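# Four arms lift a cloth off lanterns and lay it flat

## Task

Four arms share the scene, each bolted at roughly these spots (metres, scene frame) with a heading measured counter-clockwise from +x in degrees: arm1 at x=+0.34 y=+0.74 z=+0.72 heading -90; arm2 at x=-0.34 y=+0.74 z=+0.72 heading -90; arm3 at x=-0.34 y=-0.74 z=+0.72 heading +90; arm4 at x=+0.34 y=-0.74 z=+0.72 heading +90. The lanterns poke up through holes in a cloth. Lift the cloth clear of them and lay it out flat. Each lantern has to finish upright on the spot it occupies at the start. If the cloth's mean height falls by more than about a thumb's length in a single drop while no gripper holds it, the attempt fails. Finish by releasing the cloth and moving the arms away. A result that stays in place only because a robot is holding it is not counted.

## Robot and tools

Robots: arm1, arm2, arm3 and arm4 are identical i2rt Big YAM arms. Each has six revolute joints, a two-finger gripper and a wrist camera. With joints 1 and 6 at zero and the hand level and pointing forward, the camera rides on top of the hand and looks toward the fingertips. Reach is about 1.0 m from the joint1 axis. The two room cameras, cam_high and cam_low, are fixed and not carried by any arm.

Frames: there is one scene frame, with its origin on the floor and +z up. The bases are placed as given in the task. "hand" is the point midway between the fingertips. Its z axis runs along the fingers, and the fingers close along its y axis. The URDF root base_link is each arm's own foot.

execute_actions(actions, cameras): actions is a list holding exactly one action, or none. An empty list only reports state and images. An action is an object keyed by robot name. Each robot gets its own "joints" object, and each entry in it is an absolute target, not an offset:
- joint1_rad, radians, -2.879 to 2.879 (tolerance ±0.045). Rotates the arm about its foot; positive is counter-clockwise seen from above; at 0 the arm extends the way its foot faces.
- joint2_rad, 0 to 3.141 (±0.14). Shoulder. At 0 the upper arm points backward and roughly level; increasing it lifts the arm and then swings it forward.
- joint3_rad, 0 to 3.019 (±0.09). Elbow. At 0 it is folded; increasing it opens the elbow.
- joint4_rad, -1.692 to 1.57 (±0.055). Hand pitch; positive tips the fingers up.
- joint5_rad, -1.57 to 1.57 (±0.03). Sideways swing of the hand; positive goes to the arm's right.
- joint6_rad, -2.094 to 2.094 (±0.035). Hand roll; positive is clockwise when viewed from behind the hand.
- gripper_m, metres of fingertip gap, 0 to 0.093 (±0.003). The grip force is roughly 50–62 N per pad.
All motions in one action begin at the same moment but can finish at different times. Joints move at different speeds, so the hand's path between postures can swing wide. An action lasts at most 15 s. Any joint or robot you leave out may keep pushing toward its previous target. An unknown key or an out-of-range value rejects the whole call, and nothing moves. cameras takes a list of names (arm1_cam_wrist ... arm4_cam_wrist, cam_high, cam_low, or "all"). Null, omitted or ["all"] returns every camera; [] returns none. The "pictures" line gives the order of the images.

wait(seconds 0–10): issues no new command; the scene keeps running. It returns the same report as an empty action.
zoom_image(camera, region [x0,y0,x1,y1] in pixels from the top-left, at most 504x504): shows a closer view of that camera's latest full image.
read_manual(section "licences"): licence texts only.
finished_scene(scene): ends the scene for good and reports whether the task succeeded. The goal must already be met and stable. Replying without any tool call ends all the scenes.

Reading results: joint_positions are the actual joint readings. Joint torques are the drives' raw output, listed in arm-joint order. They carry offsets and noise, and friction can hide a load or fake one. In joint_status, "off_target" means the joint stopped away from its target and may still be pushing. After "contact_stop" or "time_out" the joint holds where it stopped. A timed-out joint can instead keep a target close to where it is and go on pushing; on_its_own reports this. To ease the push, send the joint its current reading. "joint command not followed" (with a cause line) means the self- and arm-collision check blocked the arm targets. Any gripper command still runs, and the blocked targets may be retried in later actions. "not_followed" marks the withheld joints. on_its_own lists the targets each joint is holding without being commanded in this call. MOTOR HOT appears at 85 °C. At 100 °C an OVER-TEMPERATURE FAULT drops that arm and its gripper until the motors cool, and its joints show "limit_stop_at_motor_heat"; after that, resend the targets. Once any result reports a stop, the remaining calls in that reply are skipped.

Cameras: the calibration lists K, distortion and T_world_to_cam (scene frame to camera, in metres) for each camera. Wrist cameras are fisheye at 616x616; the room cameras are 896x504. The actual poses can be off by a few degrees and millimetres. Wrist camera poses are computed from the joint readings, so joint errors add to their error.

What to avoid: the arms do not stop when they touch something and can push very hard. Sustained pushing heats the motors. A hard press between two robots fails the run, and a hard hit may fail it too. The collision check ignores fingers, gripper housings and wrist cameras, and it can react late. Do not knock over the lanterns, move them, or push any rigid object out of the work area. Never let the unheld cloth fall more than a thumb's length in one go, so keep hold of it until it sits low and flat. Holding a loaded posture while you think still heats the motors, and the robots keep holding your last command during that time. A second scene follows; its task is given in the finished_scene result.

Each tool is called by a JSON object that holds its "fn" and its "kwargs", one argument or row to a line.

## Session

{"fn": "execute_actions", "kwargs": {
  "actions": [],
  "cameras": ["cam_high","cam_low"]
}}

Scene clock: 0.00 s.
Joint torques (N m, as the arm reports them, + toward a larger angle): no reading
arm1.joint_positions: joint1_rad=+0.007 joint2_rad=+0.443 joint3_rad=+1.460 joint4_rad=-1.541 joint5_rad=+0.006 joint6_rad=+0.003 gripper_m=+0.095
arm1.joint_status: not commanded
arm1.hand: x=+0.3326 y=+0.6169 z=+1.3503 quat_wxyz=(-0.343, -0.624, -0.600, +0.363) (m; scene frame)
arm2.joint_positions: joint1_rad=-0.003 joint2_rad=+0.438 joint3_rad=+1.467 joint4_rad=-1.543 joint5_rad=+0.002 joint6_rad=+0.008 gripper_m=+0.094
arm2.joint_status: not commanded
arm2.hand: x=-0.3327 y=+0.6225 z=+1.3200 quat_wxyz=(-0.361, -0.607, -0.613, +0.354) (m; scene frame)
arm3.joint_positions: joint1_rad=+0.012 joint2_rad=+0.432 joint3_rad=+1.476 joint4_rad=-1.540 joint5_rad=-0.001 joint6_rad=+0.010 gripper_m=+0.095
arm3.joint_status: not commanded
arm3.hand: x=-0.3351 y=-0.6245 z=+1.3797 quat_wxyz=(-0.369, +0.594, -0.621, -0.354) (m; scene frame)
arm4.joint_positions: joint1_rad=-0.001 joint2_rad=+0.451 joint3_rad=+1.461 joint4_rad=-1.519 joint5_rad=-0.013 joint6_rad=+0.017 gripper_m=+0.095
arm4.joint_status: not commanded
arm4.hand: x=+0.3359 y=-0.6092 z=+1.3720 quat_wxyz=(-0.341, +0.614, -0.607, -0.372) (m; scene frame)
pictures: cam_high, cam_low
Images, in order (width x height): cam_high 896x504, cam_low 896x504.

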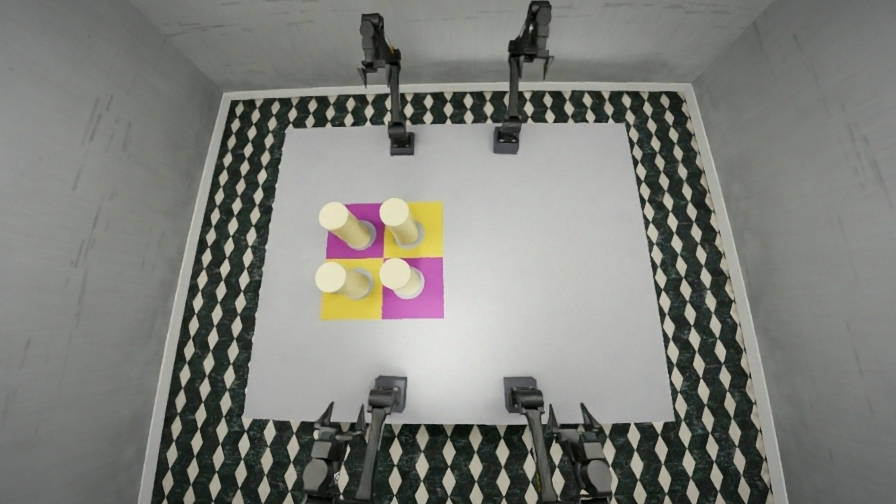

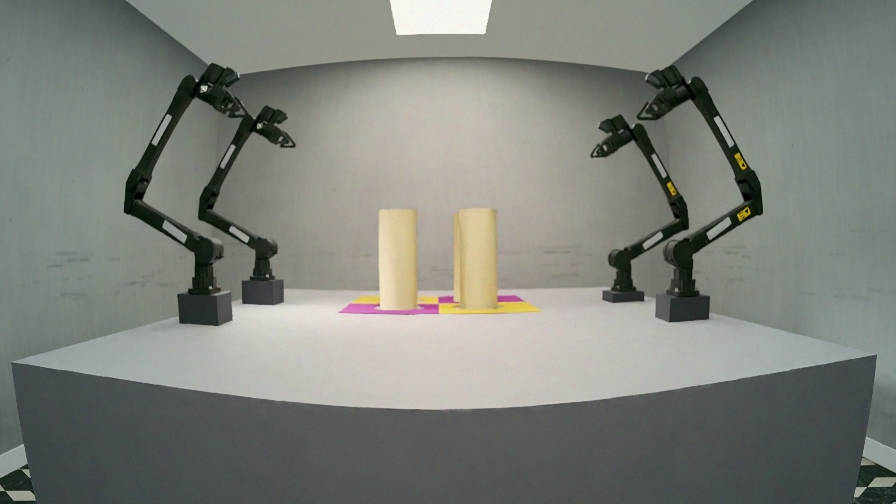

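{"fn": "execute_actions", "kwargs": {
  "actions": [
    {"arm1":{"joints":{"joint1_rad":-0.721,"joint2_rad":1.2,"joint6_rad":-0.75,"gripper_m":0.06}},"arm2":{"joints":{"joint1_rad":-0.799,"joint2_rad":1.2,"joint6_rad":-0.78,"gripper_m":0.06}},"arm3":{"joints":{"joint1_rad":0.836,"joint2_rad":1.2,"joint6_rad":0.79,"gripper_m":0.06}},"arm4":{"joints":{"joint1_rad":0.764,"joint2_rad":1.2,"joint6_rad":0.79,"gripper_m":0.06}}}
  ],
  "cameras": []
}}

{"fn": "execute_actions", "kwargs": {
  "actions": [
    {"arm1":{"joints":{"joint2_rad":2.017,"joint3_rad":1.44,"joint4_rad":-0.866}},"arm2":{"joints":{"joint2_rad":2.0,"joint3_rad":1.56,"joint4_rad":-0.983}},"arm3":{"joints":{"joint2_rad":2.03,"joint3_rad":1.45,"joint4_rad":-0.852}},"arm4":{"joints":{"joint2_rad":2.025,"joint3_rad":1.41,"joint4_rad":-0.813}}}
  ]
}}

Scene clock: 2.43 s.
Joint torques (N m, as the arm reports them, + toward a larger angle): arm1=[ 0.89 -6.73  9.47  0.83  0.04 -0.07] | arm2=[ 0.52 -8.67 11.78  1.07  0.07 -0.02] | arm3=[  0.63 -11.24   9.91   0.63   0.04   0.08] | arm4=[-2.03 -7.46 10.29  0.62 -0.09  0.01]
arm1.joint_positions: joint1_rad=-0.723 joint2_rad=+1.197 joint3_rad=+1.460 joint4_rad=-1.541 joint5_rad=+0.005 joint6_rad=-0.733 gripper_m=+0.060
arm1.joint_status: all done
arm1.hand: x=+0.0680 y=+0.4622 z=+1.1675 quat_wxyz=(+0.000, -0.711, -0.687, +0.148) (m; scene frame)
arm2.joint_positions: joint1_rad=-0.796 joint2_rad=+1.198 joint3_rad=+1.465 joint4_rad=-1.543 joint5_rad=+0.001 joint6_rad=-0.770 gripper_m=+0.060
arm2.joint_status: all done
arm2.hand: x=-0.6056 y=+0.4646 z=+1.1354 quat_wxyz=(-0.002, -0.701, -0.698, +0.148) (m; scene frame)
arm3.joint_positions: joint1_rad=+0.838 joint2_rad=+1.213 joint3_rad=+1.480 joint4_rad=-1.540 joint5_rad=+0.000 joint6_rad=+0.778 gripper_m=+0.060
arm3.joint_status: all done
arm3.hand: x=-0.6161 y=-0.4610 z=+1.1876 quat_wxyz=(-0.003, +0.703, -0.697, -0.144) (m; scene frame)
arm4.joint_positions: joint1_rad=+0.769 joint2_rad=+1.212 joint3_rad=+1.461 joint4_rad=-1.519 joint5_rad=-0.012 joint6_rad=+0.782 gripper_m=+0.060
arm4.joint_status: all done
arm4.hand: x=+0.0547 y=-0.4637 z=+1.1822 quat_wxyz=(+0.012, +0.705, -0.693, -0.152) (m; scene frame)
pictures: none
No camera images: the call's "cameras" was empty. Leave "cameras" out to get every camera's image.

Scene clock: 4.13 s.
Joint torques (N m, as the arm reports them, + toward a larger angle): arm1=[  0.82 -17.84   7.48   1.22   0.05  -0.08] | arm2=[  0.54 -19.36  11.5    1.     0.06  -0.02] | arm3=[  0.57 -23.14   8.18   0.59   0.04   0.06] | arm4=[ -1.93 -18.94   8.41   0.73  -0.09   0.02]
arm1.joint_positions: joint1_rad=-0.723 joint2_rad=+2.014 joint3_rad=+1.435 joint4_rad=-0.884 joint5_rad=+0.005 joint6_rad=-0.735 gripper_m=+0.060
arm1.joint_status: all done
arm1.hand: x=-0.0767 y=+0.3152 z=+0.7862 quat_wxyz=(+0.003, -0.717, -0.694, +0.055) (m; scene frame)
arm2.joint_positions: joint1_rad=-0.796 joint2_rad=+2.000 joint3_rad=+1.536 joint4_rad=-0.995 joint5_rad=+0.001 joint6_rad=-0.771 gripper_m=+0.060
arm2.joint_status: all done
arm2.hand: x=-0.7621 y=+0.3044 z=+0.7936 quat_wxyz=(+0.000, -0.707, -0.705, +0.057) (m; scene frame)
arm3.joint_positions: joint1_rad=+0.838 joint2_rad=+2.040 joint3_rad=+1.434 joint4_rad=-0.867 joint5_rad=+0.000 joint6_rad=+0.779 gripper_m=+0.060
arm3.joint_status: all done
arm3.hand: x=-0.7528 y=-0.3217 z=+0.7867 quat_wxyz=(-0.003, +0.709, -0.704, -0.045) (m; scene frame)
arm4.joint_positions: joint1_rad=+0.769 joint2_rad=+2.048 joint3_rad=+1.392 joint4_rad=-0.833 joint5_rad=-0.012 joint6_rad=+0.783 gripper_m=+0.060
arm4.joint_status: all done
arm4.hand: x=-0.0812 y=-0.3378 z=+0.7726 quat_wxyz=(+0.012, +0.712, -0.701, -0.043) (m; scene frame)
pictures: arm1_cam_wrist, arm2_cam_wrist, arm3_cam_wrist, arm4_cam_wrist, cam_high, cam_low
camera_calibration (this result's frames):
arm1_cam_wrist: T_world_to_cam=[[-0.996163, 0.0334361, 0.0808748, -0.154258], [0.071211, 0.846871, 0.527009, -0.67469], [-0.0508694, 0.530746, -0.846003, 0.618632], [0, 0, 0, 1]] pos_world=[-0.0741516, 0.248196, 0.891408]
arm2_cam_wrist: T_world_to_cam=[[-0.997502, 0.0196664, 0.0678389, -0.821042], [0.0521445, 0.85289, 0.51948, -0.62878], [-0.0476428, 0.52172, -0.851785, 0.607741], [0, 0, 0, 1]] pos_world=[-0.75725, 0.235356, 0.900002]
arm3_cam_wrist: T_world_to_cam=[[0.998349, 0.00815769, -0.0568499, 0.796898], [0.0372534, -0.845352, 0.532908, -0.657899], [-0.0437109, -0.534147, -0.844261, 0.582456], [0, 0, 0, 1]] pos_world=[-0.745614, -0.251541, 0.887648]
arm4_cam_wrist: T_world_to_cam=[[0.996264, 0.015405, -0.0849713, 0.155334], [0.0595517, -0.835129, 0.546821, -0.692272], [-0.0625383, -0.549838, -0.832927, 0.575687], [0, 0, 0, 1]] pos_world=[-0.0775255, -0.263995, 0.871253]
Images, in order (width x height): arm1_cam_wrist 616x616, arm2_cam_wrist 616x616, arm3_cam_wrist 616x616, arm4_cam_wrist 616x616, cam_high 896x504, cam_low 896x504.

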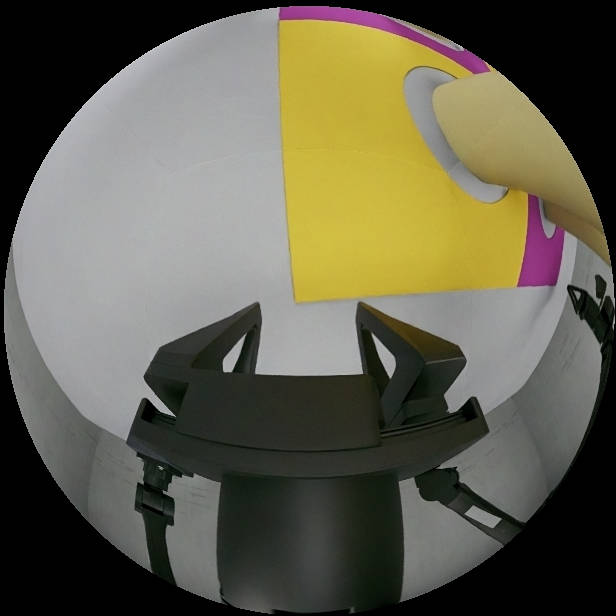

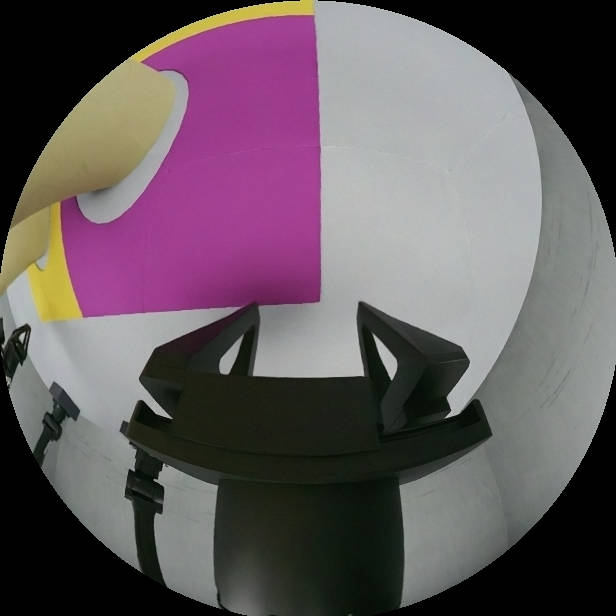

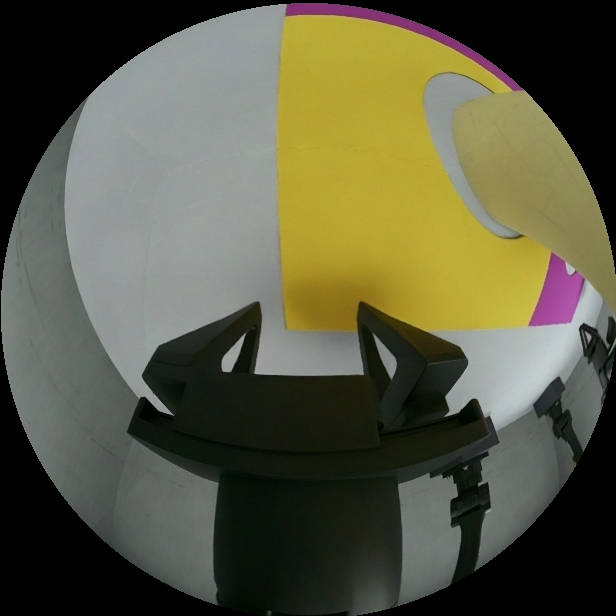

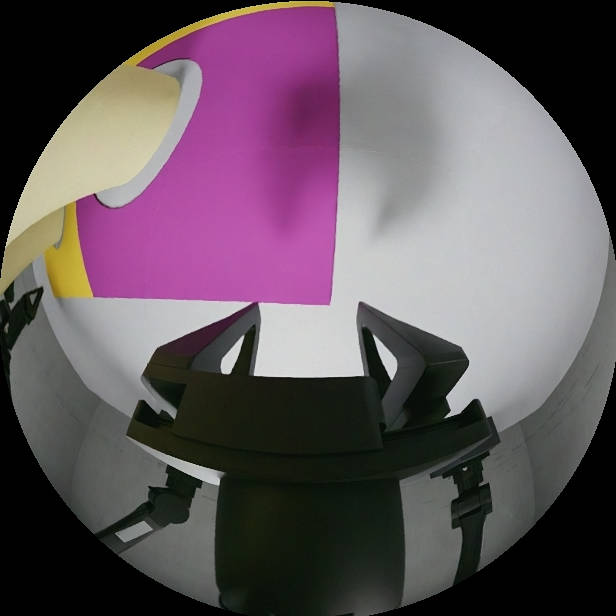

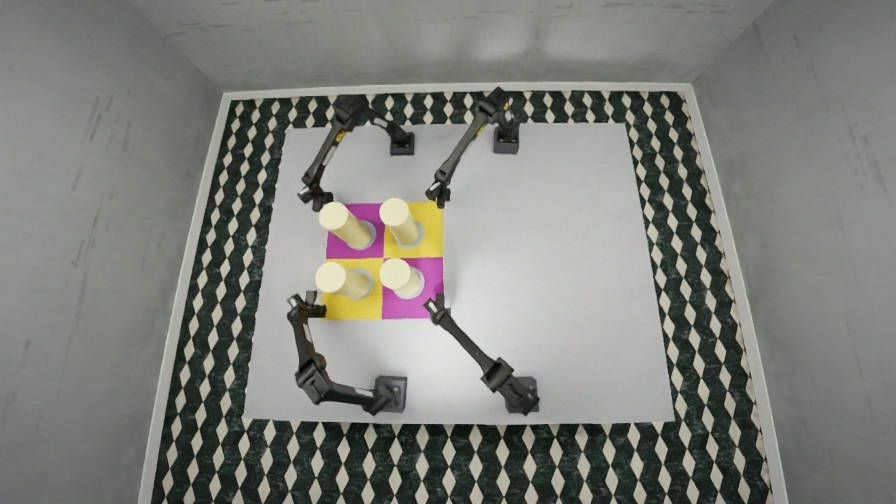

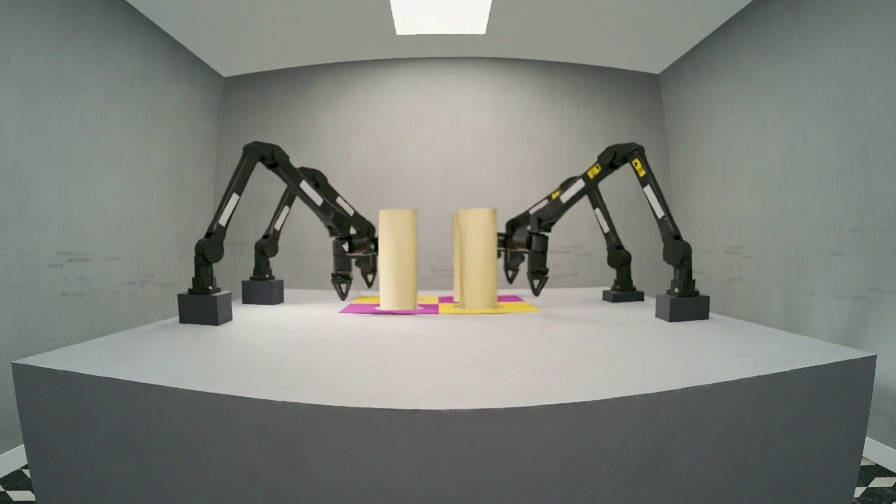

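{"fn": "execute_actions", "kwargs": {
  "actions": [
    {"arm1":{"joints":{"joint2_rad":2.14,"joint4_rad":-0.79}},"arm2":{"joints":{"joint2_rad":2.12,"joint4_rad":-0.91}},"arm3":{"joints":{"joint1_rad":0.87,"joint2_rad":2.14,"joint4_rad":-0.79}},"arm4":{"joints":{"joint2_rad":2.15,"joint4_rad":-0.74}}}
  ],
  "cameras": ["arm1_cam_wrist","arm2_cam_wrist","arm3_cam_wrist","arm4_cam_wrist"]
}}

{"fn": "execute_actions", "kwargs": {
  "actions": [
    {"arm1":{"joints":{"gripper_m":0}},"arm2":{"joints":{"gripper_m":0}},"arm3":{"joints":{"gripper_m":0}},"arm4":{"joints":{"gripper_m":0}}}
  ],
  "cameras": ["arm1_cam_wrist","arm2_cam_wrist","arm3_cam_wrist","arm4_cam_wrist"]
}}

Scene clock: 5.53 s.
Joint torques (N m, as the arm reports them, + toward a larger angle): arm1=[  1.11 -16.73   6.74   0.96   0.11  -0.06] | arm2=[  0.53 -18.95   9.58   0.82   0.14  -0.01] | arm3=[  0.92 -20.68   7.49   0.42  -0.05   0.06] | arm4=[ -1.97 -16.44   7.46   0.48  -0.14   0.01]
arm1.joint_positions: joint1_rad=-0.724 joint2_rad=+2.114 joint3_rad=+1.439 joint4_rad=-0.802 joint5_rad=+0.004 joint6_rad=-0.735 gripper_m=+0.060
arm1.joint_status: all done
arm1.hand: x=-0.0811 y=+0.3115 z=+0.7324 quat_wxyz=(+0.003, -0.718, -0.694, +0.049) (m; scene frame)
arm2.joint_positions: joint1_rad=-0.797 joint2_rad=+2.102 joint3_rad=+1.549 joint4_rad=-0.916 joint5_rad=-0.001 joint6_rad=-0.771 gripper_m=+0.060
arm2.joint_status: all done
arm2.hand: x=-0.7709 y=+0.2956 z=+0.7399 quat_wxyz=(-0.002, -0.708, -0.705, +0.052) (m; scene frame)
arm3.joint_positions: joint1_rad=+0.869 joint2_rad=+2.119 joint3_rad=+1.439 joint4_rad=-0.800 joint5_rad=+0.003 joint6_rad=+0.779 gripper_m=+0.060
arm3.joint_status: all done
arm3.hand: x=-0.7689 y=-0.3313 z=+0.7446 quat_wxyz=(-0.004, +0.720, -0.693, -0.042) (m; scene frame)
arm4.joint_positions: joint1_rad=+0.769 joint2_rad=+2.136 joint3_rad=+1.399 joint4_rad=-0.753 joint5_rad=-0.011 joint6_rad=+0.784 gripper_m=+0.060
arm4.joint_status: all done
arm4.hand: x=-0.0862 y=-0.3337 z=+0.7276 quat_wxyz=(+0.011, +0.712, -0.701, -0.043) (m; scene frame)
pictures: arm1_cam_wrist, arm2_cam_wrist, arm3_cam_wrist, arm4_cam_wrist
camera_calibration (this result's frames):
arm1_cam_wrist: T_world_to_cam=[[-0.996898, 0.0331169, 0.0713935, -0.147104], [0.0662896, 0.842299, 0.534919, -0.647668], [-0.0424198, 0.537992, -0.841882, 0.570263], [0, 0, 0, 1]] pos_world=[-0.079524, 0.243605, 0.837046]
arm2_cam_wrist: T_world_to_cam=[[-0.998011, 0.0194779, 0.059951, -0.820444], [0.0480789, 0.850287, 0.524119, -0.598691], [-0.0407668, 0.525959, -0.849532, 0.568593], [0, 0, 0, 1]] pos_world=[-0.766848, 0.225982, 0.84601]
arm3_cam_wrist: T_world_to_cam=[[0.997978, 0.0389486, -0.0502346, 0.815616], [0.0598311, -0.842446, 0.535448, -0.62655], [-0.021465, -0.537371, -0.843073, 0.556214], [0, 0, 0, 1]] pos_world=[-0.764541, -0.260709, 0.845386]
arm4_cam_wrist: T_world_to_cam=[[0.996309, 0.0153936, -0.0844529, 0.156008], [0.0591917, -0.835713, 0.545967, -0.663533], [-0.062174, -0.548951, -0.833539, 0.540887], [0, 0, 0, 1]] pos_world=[-0.0825273, -0.260004, 0.826293]
Images, in order (width x height): arm1_cam_wrist 616x616, arm2_cam_wrist 616x616, arm3_cam_wrist 616x616, arm4_cam_wrist 616x616.

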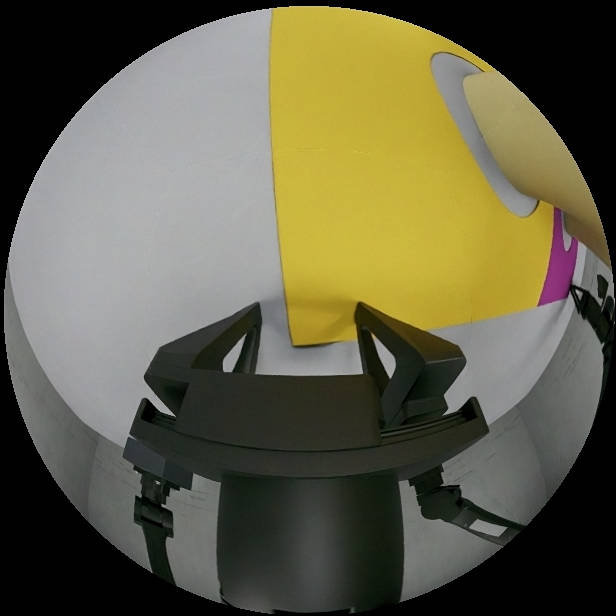

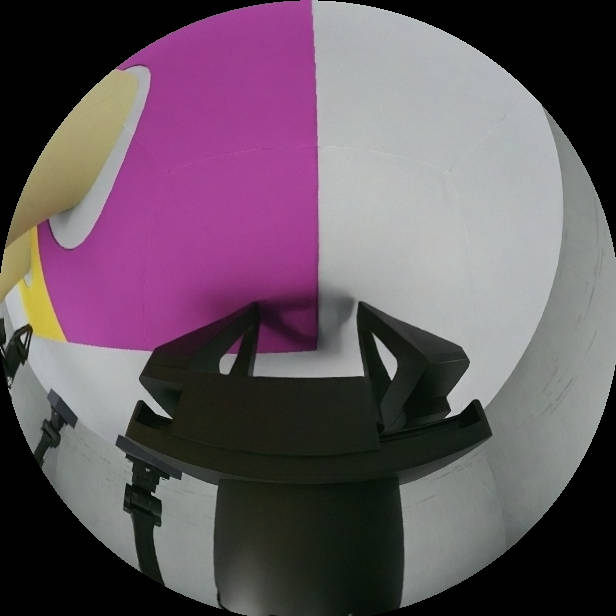

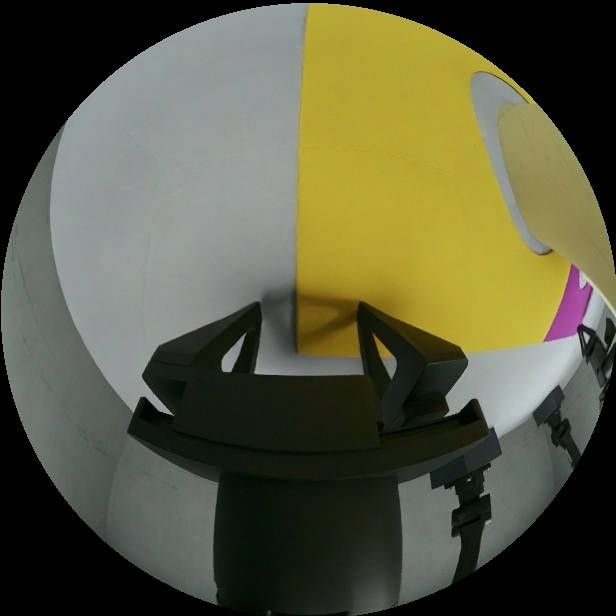

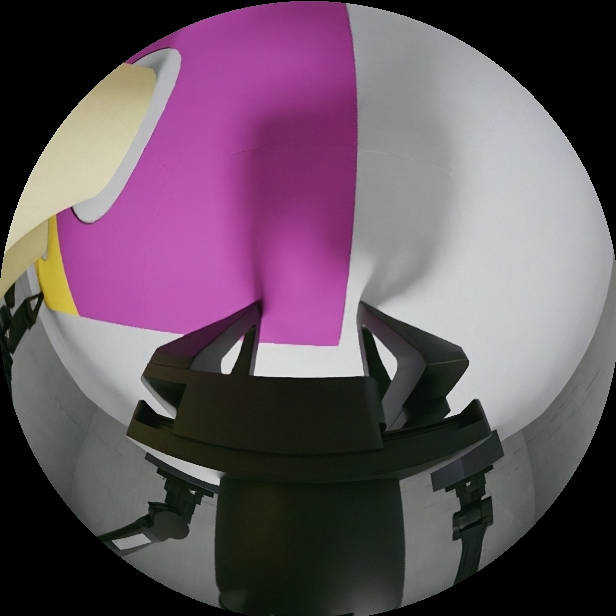

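Scene clock: 6.17 s.
Joint torques (N m, as the arm reports them, + toward a larger angle): arm1=[  0.77 -17.14   6.71   0.87   0.09  -0.06] | arm2=[  0.86 -19.4    9.66   0.79   0.13  -0.01] | arm3=[  0.69 -20.35   7.48   0.41  -0.04   0.06] | arm4=[ -1.76 -16.32   7.47   0.41  -0.03   0.01]
arm1.joint_positions: joint1_rad=-0.724 joint2_rad=+2.113 joint3_rad=+1.439 joint4_rad=-0.801 joint5_rad=+0.004 joint6_rad=-0.735 gripper_m=+0.002
arm1.joint_status: all done
arm1.hand: x=-0.0814 y=+0.3111 z=+0.7333 quat_wxyz=(+0.003, -0.718, -0.695, +0.050) (m; scene frame)
arm2.joint_positions: joint1_rad=-0.797 joint2_rad=+2.102 joint3_rad=+1.549 joint4_rad=-0.916 joint5_rad=-0.001 joint6_rad=-0.771 gripper_m=+0.000
arm2.joint_status: all done
arm2.hand: x=-0.7709 y=+0.2956 z=+0.7399 quat_wxyz=(-0.002, -0.708, -0.705, +0.052) (m; scene frame)
arm3.joint_positions: joint1_rad=+0.869 joint2_rad=+2.119 joint3_rad=+1.439 joint4_rad=-0.800 joint5_rad=+0.003 joint6_rad=+0.779 gripper_m=+0.001
arm3.joint_status: all done
arm3.hand: x=-0.7689 y=-0.3313 z=+0.7446 quat_wxyz=(-0.004, +0.720, -0.693, -0.042) (m; scene frame)
arm4.joint_positions: joint1_rad=+0.769 joint2_rad=+2.136 joint3_rad=+1.399 joint4_rad=-0.751 joint5_rad=-0.013 joint6_rad=+0.784 gripper_m=+0.003
arm4.joint_status: all done
arm4.hand: x=-0.0866 y=-0.3335 z=+0.7276 quat_wxyz=(+0.012, +0.712, -0.701, -0.044) (m; scene frame)
pictures: arm1_cam_wrist, arm2_cam_wrist, arm3_cam_wrist, arm4_cam_wrist
camera_calibration (this result's frames):
arm1_cam_wrist: T_world_to_cam=[[-0.996795, 0.032843, 0.0729498, -0.148533], [0.066822, 0.843189, 0.533448, -0.646988], [-0.0439904, 0.536613, -0.842681, 0.572079], [0, 0, 0, 1]] pos_world=[-0.0796583, 0.243426, 0.83805]
arm2_cam_wrist: T_world_to_cam=[[-0.998017, 0.0190976, 0.0599805, -0.820358], [0.0477715, 0.850291, 0.524141, -0.598945], [-0.040991, 0.525967, -0.849517, 0.568407], [0, 0, 0, 1]] pos_world=[-0.766819, 0.225981, 0.846008]
arm3_cam_wrist: T_world_to_cam=[[0.997978, 0.0389486, -0.0502346, 0.815616], [0.0598311, -0.842446, 0.535448, -0.62655], [-0.021465, -0.537371, -0.843073, 0.556214], [0, 0, 0, 1]] pos_world=[-0.764541, -0.260709, 0.845386]
arm4_cam_wrist: T_world_to_cam=[[0.996058, 0.0151653, -0.0874032, 0.158509], [0.0606368, -0.835557, 0.546047, -0.663242], [-0.0647495, -0.549194, -0.833183, 0.540447], [0, 0, 0, 1]] pos_world=[-0.0826739, -0.25977, 0.826307]
Images, in order (width x height): arm1_cam_wrist 616x616, arm2_cam_wrist 616x616, arm3_cam_wrist 616x616, arm4_cam_wrist 616x616.

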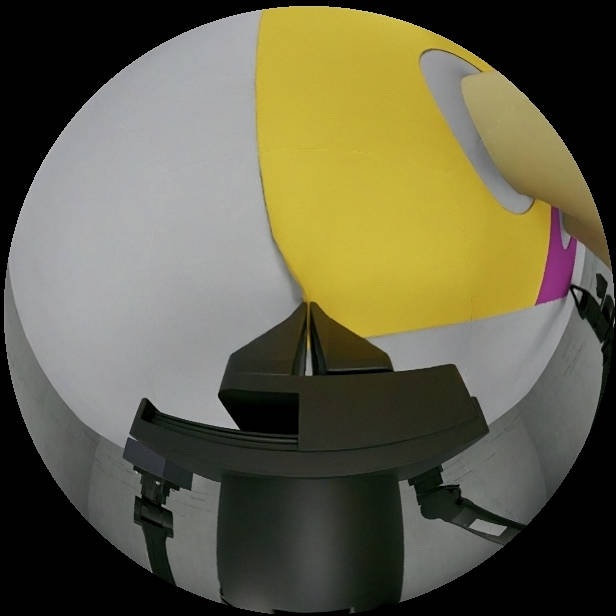

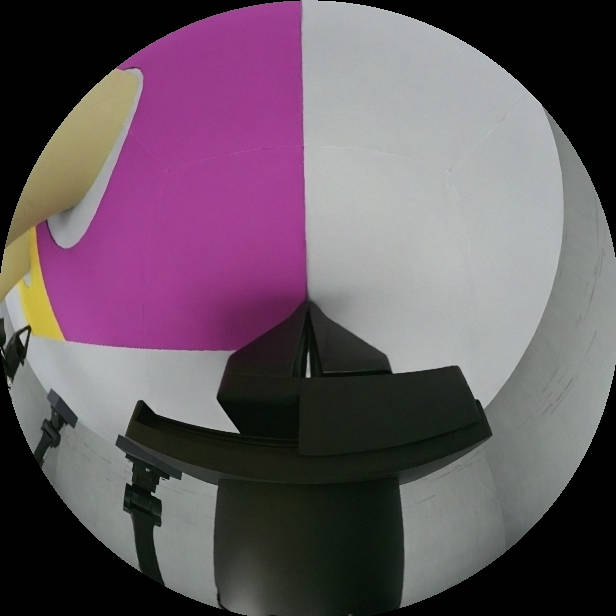

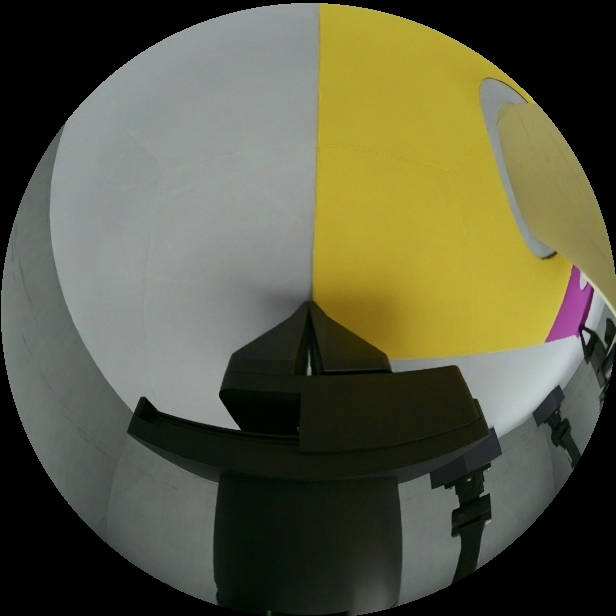

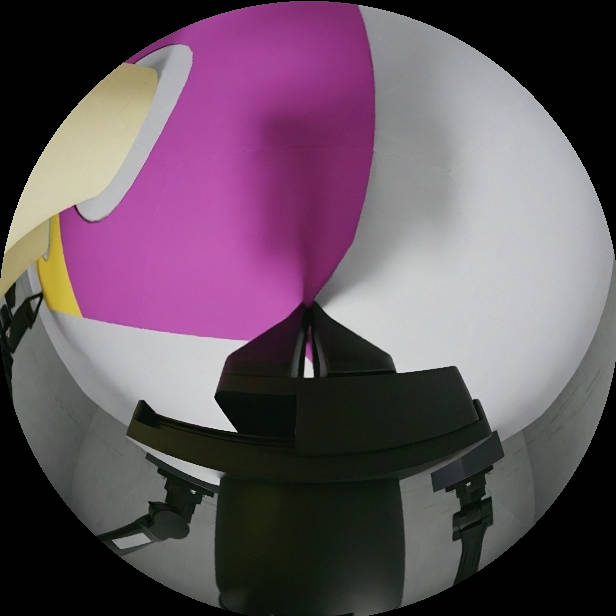

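{"fn": "execute_actions", "kwargs": {
  "actions": [
    {"arm2":{"joints":{"gripper_m":0.06,"joint1_rad":-0.762,"joint2_rad":2.06,"joint4_rad":-1.0}},"arm3":{"joints":{"gripper_m":0.06,"joint1_rad":0.835,"joint2_rad":2.07,"joint4_rad":-0.885}}}
  ],
  "cameras": []
}}

{"fn": "execute_actions", "kwargs": {
  "actions": [
    {"arm2":{"joints":{"joint2_rad":2.13}},"arm3":{"joints":{"joint2_rad":2.15}}}
  ],
  "cameras": ["arm2_cam_wrist","arm3_cam_wrist"]
}}

{"fn": "execute_actions", "kwargs": {
  "actions": [
    {"arm2":{"joints":{"gripper_m":0}},"arm3":{"joints":{"gripper_m":0}}}
  ],
  "cameras": ["arm2_cam_wrist","arm3_cam_wrist"]
}}

Scene clock: 7.30 s.
Joint torques (N m, as the arm reports them, + toward a larger angle): arm1=[  1.24 -16.41   6.75   0.91   0.09  -0.06] | arm2=[  1.23 -21.1    9.88   0.01   0.11  -0.01] | arm3=[  0.67 -25.6    7.43  -0.76  -0.02   0.06] | arm4=[ -1.93 -16.48   7.47   0.43  -0.03   0.01]
arm1.joint_positions: joint1_rad=-0.724 joint2_rad=+2.113 joint3_rad=+1.439 joint4_rad=-0.801 joint5_rad=+0.004 joint6_rad=-0.735 gripper_m=+0.002
arm1.joint_status: not commanded
arm1.hand: x=-0.0814 y=+0.3111 z=+0.7333 quat_wxyz=(+0.003, -0.718, -0.695, +0.050) (m; scene frame)
arm2.joint_positions: joint1_rad=-0.768 joint2_rad=+2.061 joint3_rad=+1.549 joint4_rad=-0.991 joint5_rad=-0.001 joint6_rad=-0.771 gripper_m=+0.060
arm2.joint_status: all done
arm2.hand: x=-0.7491 y=+0.2924 z=+0.7626 quat_wxyz=(-0.001, -0.698, -0.716, +0.035) (m; scene frame)
arm3.joint_positions: joint1_rad=+0.835 joint2_rad=+2.101 joint3_rad=+1.439 joint4_rad=-0.872 joint5_rad=+0.002 joint6_rad=+0.779 gripper_m=+0.060
arm3.joint_status: all done
arm3.hand: x=-0.7450 y=-0.3269 z=+0.7540 quat_wxyz=(-0.004, +0.709, -0.705, -0.015) (m; scene frame)
arm4.joint_positions: joint1_rad=+0.769 joint2_rad=+2.136 joint3_rad=+1.399 joint4_rad=-0.751 joint5_rad=-0.013 joint6_rad=+0.784 gripper_m=+0.003
arm4.joint_status: not commanded
arm4.hand: x=-0.0866 y=-0.3335 z=+0.7276 quat_wxyz=(+0.012, +0.712, -0.701, -0.044) (m; scene frame)
pictures: none
No camera images: the call's "cameras" was empty. Leave "cameras" out to get every camera's image.

Scene clock: 8.23 s.
Joint torques (N m, as the arm reports them, + toward a larger angle): arm1=[  1.22 -16.67   6.74   0.88   0.08  -0.06] | arm2=[  1.36 -18.95   9.38   0.1    0.14  -0.01] | arm3=[  0.8  -19.54   7.35  -0.79  -0.03   0.07] | arm4=[ -1.93 -16.49   7.47   0.42  -0.03   0.01]
arm1.joint_positions: joint1_rad=-0.724 joint2_rad=+2.113 joint3_rad=+1.439 joint4_rad=-0.801 joint5_rad=+0.004 joint6_rad=-0.735 gripper_m=+0.002
arm1.joint_status: not commanded
arm1.hand: x=-0.0814 y=+0.3111 z=+0.7333 quat_wxyz=(+0.003, -0.718, -0.695, +0.050) (m; scene frame)
arm2.joint_positions: joint1_rad=-0.768 joint2_rad=+2.106 joint3_rad=+1.553 joint4_rad=-0.994 joint5_rad=-0.002 joint6_rad=-0.771 gripper_m=+0.060
arm2.joint_status: all done
arm2.hand: x=-0.7453 y=+0.2963 z=+0.7378 quat_wxyz=(-0.001, -0.698, -0.716, +0.013) (m; scene frame)
arm3.joint_positions: joint1_rad=+0.835 joint2_rad=+2.124 joint3_rad=+1.439 joint4_rad=-0.873 joint5_rad=+0.002 joint6_rad=+0.779 gripper_m=+0.060
arm3.joint_status: all done
arm3.hand: x=-0.7416 y=-0.3303 z=+0.7413 quat_wxyz=(-0.004, +0.709, -0.706, -0.003) (m; scene frame)
arm4.joint_positions: joint1_rad=+0.769 joint2_rad=+2.136 joint3_rad=+1.399 joint4_rad=-0.751 joint5_rad=-0.013 joint6_rad=+0.784 gripper_m=+0.003
arm4.joint_status: not commanded
arm4.hand: x=-0.0866 y=-0.3335 z=+0.7276 quat_wxyz=(+0.012, +0.712, -0.701, -0.044) (m; scene frame)
pictures: arm2_cam_wrist, arm3_cam_wrist
camera_calibration (this result's frames):
arm2_cam_wrist: T_world_to_cam=[[-0.999908, -0.0121666, 0.00607377, -0.747044], [-0.00649977, 0.819939, 0.572414, -0.666729], [-0.0119445, 0.572322, -0.819942, 0.553397], [0, 0, 0, 1]] pos_world=[-0.744698, 0.220867, 0.839936]
arm3_cam_wrist: T_world_to_cam=[[0.999988, 0.00343899, 0.00344593, 0.738148], [0.000789829, -0.813044, 0.582201, -0.694276], [0.00480388, -0.582192, -0.813037, 0.537017], [0, 0, 0, 1]] pos_world=[-0.740171, -0.254369, 0.83828]
Images, in order (width x height): arm2_cam_wrist 616x616, arm3_cam_wrist 616x616.

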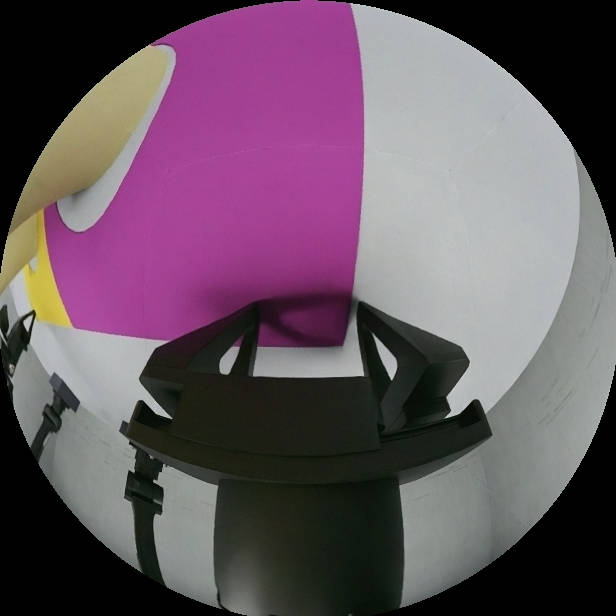

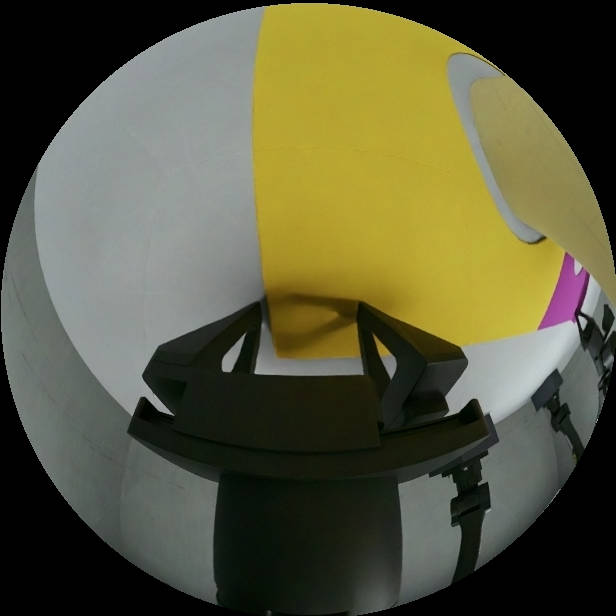

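Scene clock: 8.87 s.
Joint torques (N m, as the arm reports them, + toward a larger angle): arm1=[  0.89 -16.74   6.73   0.91   0.08  -0.05] | arm2=[  1.49 -19.29   9.22   0.21   0.13  -0.02] | arm3=[  1.26 -19.5    7.27  -0.28  -0.21   0.06] | arm4=[ -1.91 -16.51   7.47   0.42  -0.03   0.01]
arm1.joint_positions: joint1_rad=-0.724 joint2_rad=+2.113 joint3_rad=+1.439 joint4_rad=-0.801 joint5_rad=+0.004 joint6_rad=-0.735 gripper_m=+0.002
arm1.joint_status: not commanded
arm1.hand: x=-0.0814 y=+0.3111 z=+0.7333 quat_wxyz=(+0.003, -0.718, -0.695, +0.050) (m; scene frame)
arm2.joint_positions: joint1_rad=-0.768 joint2_rad=+2.106 joint3_rad=+1.553 joint4_rad=-0.996 joint5_rad=-0.001 joint6_rad=-0.771 gripper_m=+0.000
arm2.joint_status: all done
arm2.hand: x=-0.7450 y=+0.2967 z=+0.7378 quat_wxyz=(-0.001, -0.698, -0.716, +0.012) (m; scene frame)
arm3.joint_positions: joint1_rad=+0.830 joint2_rad=+2.124 joint3_rad=+1.439 joint4_rad=-0.886 joint5_rad=+0.008 joint6_rad=+0.779 gripper_m=+0.003
arm3.joint_status: gripper_m off_target (ended at +0.003, target +0.000)
arm3.hand: x=-0.7366 y=-0.3298 z=+0.7413 quat_wxyz=(-0.007, +0.707, -0.707, +0.003) (m; scene frame)
arm4.joint_positions: joint1_rad=+0.769 joint2_rad=+2.136 joint3_rad=+1.399 joint4_rad=-0.751 joint5_rad=-0.013 joint6_rad=+0.784 gripper_m=+0.003
arm4.joint_status: not commanded
arm4.hand: x=-0.0866 y=-0.3335 z=+0.7276 quat_wxyz=(+0.012, +0.712, -0.701, -0.044) (m; scene frame)
pictures: arm2_cam_wrist, arm3_cam_wrist
camera_calibration (this result's frames):
arm2_cam_wrist: T_world_to_cam=[[-0.999913, -0.0121666, 0.00503918, -0.74601], [-0.00707361, 0.818988, 0.573767, -0.668183], [-0.0111078, 0.573682, -0.819003, 0.552694], [0, 0, 0, 1]] pos_world=[-0.744532, 0.221086, 0.839799]
arm3_cam_wrist: T_world_to_cam=[[0.999856, -0.00153194, 0.0169166, 0.721399], [-0.0111573, -0.810174, 0.586083, -0.704636], [0.0128075, -0.586187, -0.810075, 0.539678], [0, 0, 0, 1]] pos_world=[-0.736069, -0.253421, 0.837951]
Images, in order (width x height): arm2_cam_wrist 616x616, arm3_cam_wrist 616x616.

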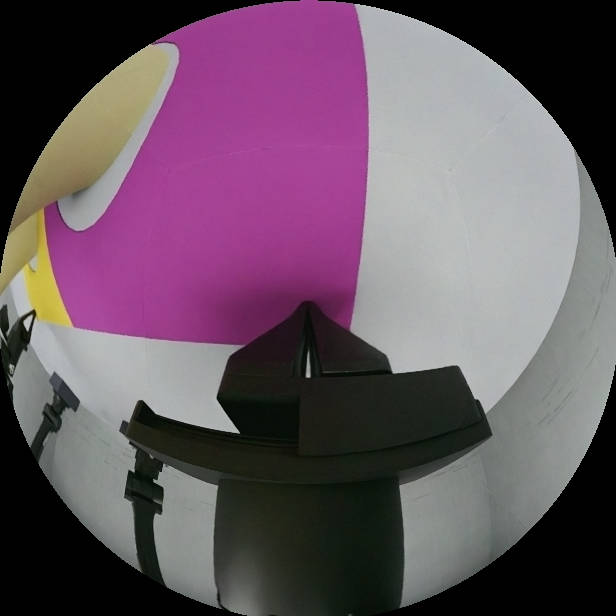

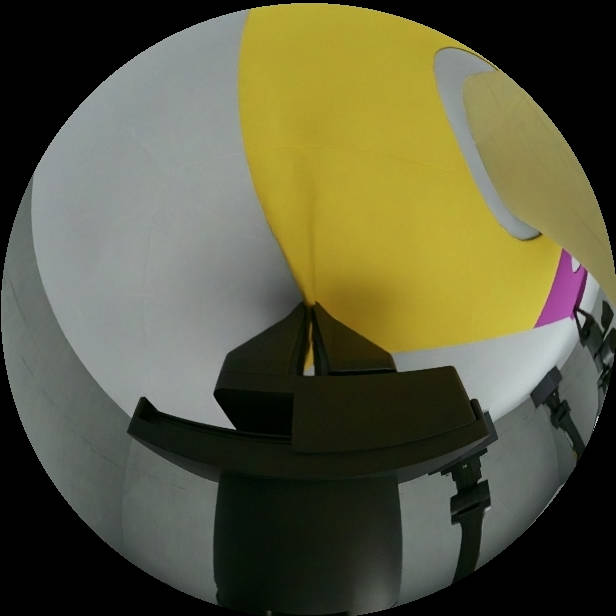

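Arm2 rode on top; shift outward 1 cm and press more.

{"fn": "execute_actions", "kwargs": {
  "actions": [
    {"arm2":{"joints":{"gripper_m":0.07,"joint2_rad":2.06,"joint4_rad":-0.965}}}
  ],
  "cameras": []
}}

{"fn": "execute_actions", "kwargs": {
  "actions": [
    {"arm2":{"joints":{"joint2_rad":2.155}}}
  ],
  "cameras": ["arm2_cam_wrist"]
}}

{"fn": "execute_actions", "kwargs": {
  "actions": [
    {"arm2":{"joints":{"gripper_m":0}}}
  ],
  "cameras": ["arm2_cam_wrist"]
}}

Scene clock: 10.10 s.
Joint torques (N m, as the arm reports them, + toward a larger angle): arm1=[  0.94 -16.71   6.61   0.94   0.1   -0.06] | arm2=[  1.22 -20.21   9.52   1.01   0.1   -0.01] | arm3=[  1.09 -19.43   7.27  -0.19  -0.2    0.06] | arm4=[ -1.93 -16.46   7.47   0.42  -0.03   0.01]
arm1.joint_positions: joint1_rad=-0.724 joint2_rad=+2.113 joint3_rad=+1.439 joint4_rad=-0.801 joint5_rad=+0.004 joint6_rad=-0.735 gripper_m=+0.002
arm1.joint_status: not commanded
arm1.hand: x=-0.0814 y=+0.3111 z=+0.7333 quat_wxyz=(+0.003, -0.718, -0.695, +0.050) (m; scene frame)
arm2.joint_positions: joint1_rad=-0.768 joint2_rad=+2.060 joint3_rad=+1.553 joint4_rad=-0.976 joint5_rad=+0.000 joint6_rad=-0.771 gripper_m=+0.070
arm2.joint_status: all done
arm2.hand: x=-0.7528 y=+0.2886 z=+0.7647 quat_wxyz=(-0.001, -0.697, -0.715, +0.045) (m; scene frame)
arm3.joint_positions: joint1_rad=+0.830 joint2_rad=+2.124 joint3_rad=+1.439 joint4_rad=-0.886 joint5_rad=+0.008 joint6_rad=+0.779 gripper_m=+0.003
arm3.joint_status: not commanded
arm3.hand: x=-0.7366 y=-0.3298 z=+0.7413 quat_wxyz=(-0.007, +0.707, -0.707, +0.003) (m; scene frame)
arm4.joint_positions: joint1_rad=+0.769 joint2_rad=+2.136 joint3_rad=+1.399 joint4_rad=-0.751 joint5_rad=-0.013 joint6_rad=+0.784 gripper_m=+0.003
arm4.joint_status: not commanded
arm4.hand: x=-0.0866 y=-0.3335 z=+0.7276 quat_wxyz=(+0.012, +0.712, -0.701, -0.044) (m; scene frame)
pictures: none
No camera images: the call's "cameras" was empty. Leave "cameras" out to get every camera's image.

Scene clock: 10.93 s.
Joint torques (N m, as the arm reports them, + toward a larger angle): arm1=[  0.94 -16.71   6.67   0.95   0.09  -0.06] | arm2=[  1.32 -17.67   8.53   0.67   0.18  -0.01] | arm3=[  1.17 -19.83   7.26  -0.24  -0.2    0.06] | arm4=[ -1.91 -16.48   7.48   0.42  -0.03   0.01]
arm1.joint_positions: joint1_rad=-0.724 joint2_rad=+2.113 joint3_rad=+1.439 joint4_rad=-0.801 joint5_rad=+0.004 joint6_rad=-0.735 gripper_m=+0.002
arm1.joint_status: not commanded
arm1.hand: x=-0.0814 y=+0.3111 z=+0.7333 quat_wxyz=(+0.003, -0.718, -0.695, +0.050) (m; scene frame)
arm2.joint_positions: joint1_rad=-0.767 joint2_rad=+2.112 joint3_rad=+1.563 joint4_rad=-0.970 joint5_rad=-0.003 joint6_rad=-0.772 gripper_m=+0.070
arm2.joint_status: all done
arm2.hand: x=-0.7512 y=+0.2890 z=+0.7378 quat_wxyz=(-0.002, -0.697, -0.716, +0.027) (m; scene frame)
arm3.joint_positions: joint1_rad=+0.830 joint2_rad=+2.124 joint3_rad=+1.439 joint4_rad=-0.886 joint5_rad=+0.008 joint6_rad=+0.779 gripper_m=+0.003
arm3.joint_status: not commanded
arm3.hand: x=-0.7366 y=-0.3298 z=+0.7413 quat_wxyz=(-0.007, +0.707, -0.707, +0.003) (m; scene frame)
arm4.joint_positions: joint1_rad=+0.769 joint2_rad=+2.136 joint3_rad=+1.399 joint4_rad=-0.751 joint5_rad=-0.013 joint6_rad=+0.784 gripper_m=+0.003
arm4.joint_status: not commanded
arm4.hand: x=-0.0866 y=-0.3335 z=+0.7276 quat_wxyz=(+0.012, +0.712, -0.701, -0.044) (m; scene frame)
pictures: arm2_cam_wrist
camera_calibration (this result's frames):
arm2_cam_wrist: T_world_to_cam=[[-0.999611, -0.0130099, 0.0246808, -0.766317], [0.00288118, 0.831757, 0.555132, -0.644395], [-0.0277507, 0.554987, -0.831396, 0.559071], [0, 0, 0, 1]] pos_world=[-0.748648, 0.215733, 0.841447]
Images, in order (width x height): arm2_cam_wrist 616x616.

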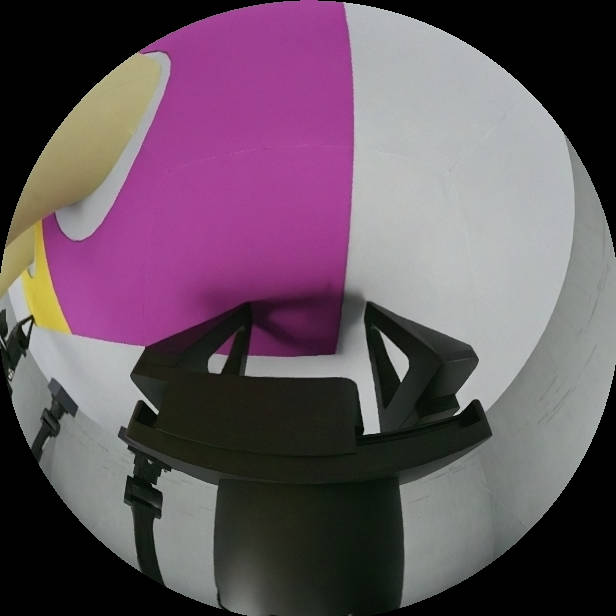

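Scene clock: 11.60 s.
Joint torques (N m, as the arm reports them, + toward a larger angle): arm1=[  1.12 -16.61   6.75   0.99   0.1   -0.05] | arm2=[  1.08 -18.12   8.43   0.66   0.19  -0.01] | arm3=[  1.01 -19.66   7.31  -0.23  -0.21   0.06] | arm4=[ -1.89 -16.47   7.48   0.42  -0.03   0.01]
arm1.joint_positions: joint1_rad=-0.724 joint2_rad=+2.113 joint3_rad=+1.439 joint4_rad=-0.801 joint5_rad=+0.004 joint6_rad=-0.735 gripper_m=+0.002
arm1.joint_status: not commanded
arm1.hand: x=-0.0814 y=+0.3111 z=+0.7333 quat_wxyz=(+0.003, -0.718, -0.695, +0.050) (m; scene frame)
arm2.joint_positions: joint1_rad=-0.765 joint2_rad=+2.113 joint3_rad=+1.563 joint4_rad=-0.970 joint5_rad=-0.003 joint6_rad=-0.772 gripper_m=+0.000
arm2.joint_status: all done
arm2.hand: x=-0.7502 y=+0.2883 z=+0.7373 quat_wxyz=(-0.002, -0.697, -0.717, +0.027) (m; scene frame)
arm3.joint_positions: joint1_rad=+0.830 joint2_rad=+2.124 joint3_rad=+1.439 joint4_rad=-0.886 joint5_rad=+0.008 joint6_rad=+0.779 gripper_m=+0.003
arm3.joint_status: not commanded
arm3.hand: x=-0.7366 y=-0.3298 z=+0.7413 quat_wxyz=(-0.007, +0.707, -0.707, +0.003) (m; scene frame)
arm4.joint_positions: joint1_rad=+0.769 joint2_rad=+2.136 joint3_rad=+1.399 joint4_rad=-0.751 joint5_rad=-0.013 joint6_rad=+0.784 gripper_m=+0.003
arm4.joint_status: not commanded
arm4.hand: x=-0.0866 y=-0.3335 z=+0.7276 quat_wxyz=(+0.012, +0.712, -0.701, -0.044) (m; scene frame)
pictures: arm2_cam_wrist
camera_calibration (this result's frames):
arm2_cam_wrist: T_world_to_cam=[[-0.999603, -0.0149449, 0.023884, -0.764176], [0.000837244, 0.831591, 0.555389, -0.645197], [-0.0281619, 0.555188, -0.831248, 0.558665], [0, 0, 0, 1]] pos_world=[-0.7476, 0.214955, 0.840976]
Images, in order (width x height): arm2_cam_wrist 616x616.

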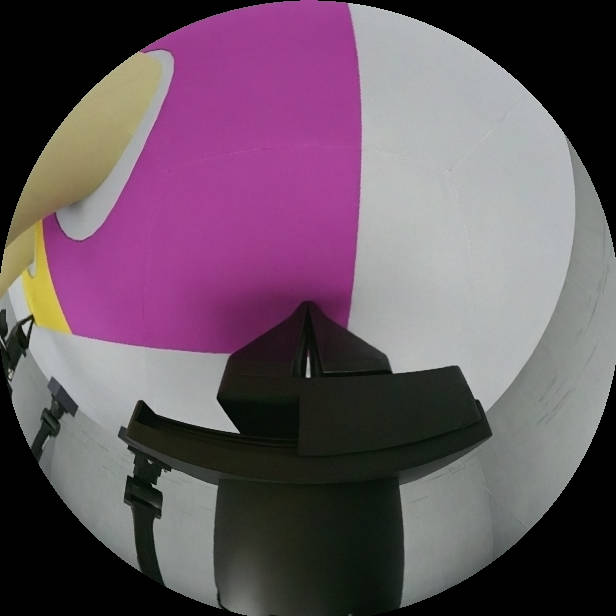

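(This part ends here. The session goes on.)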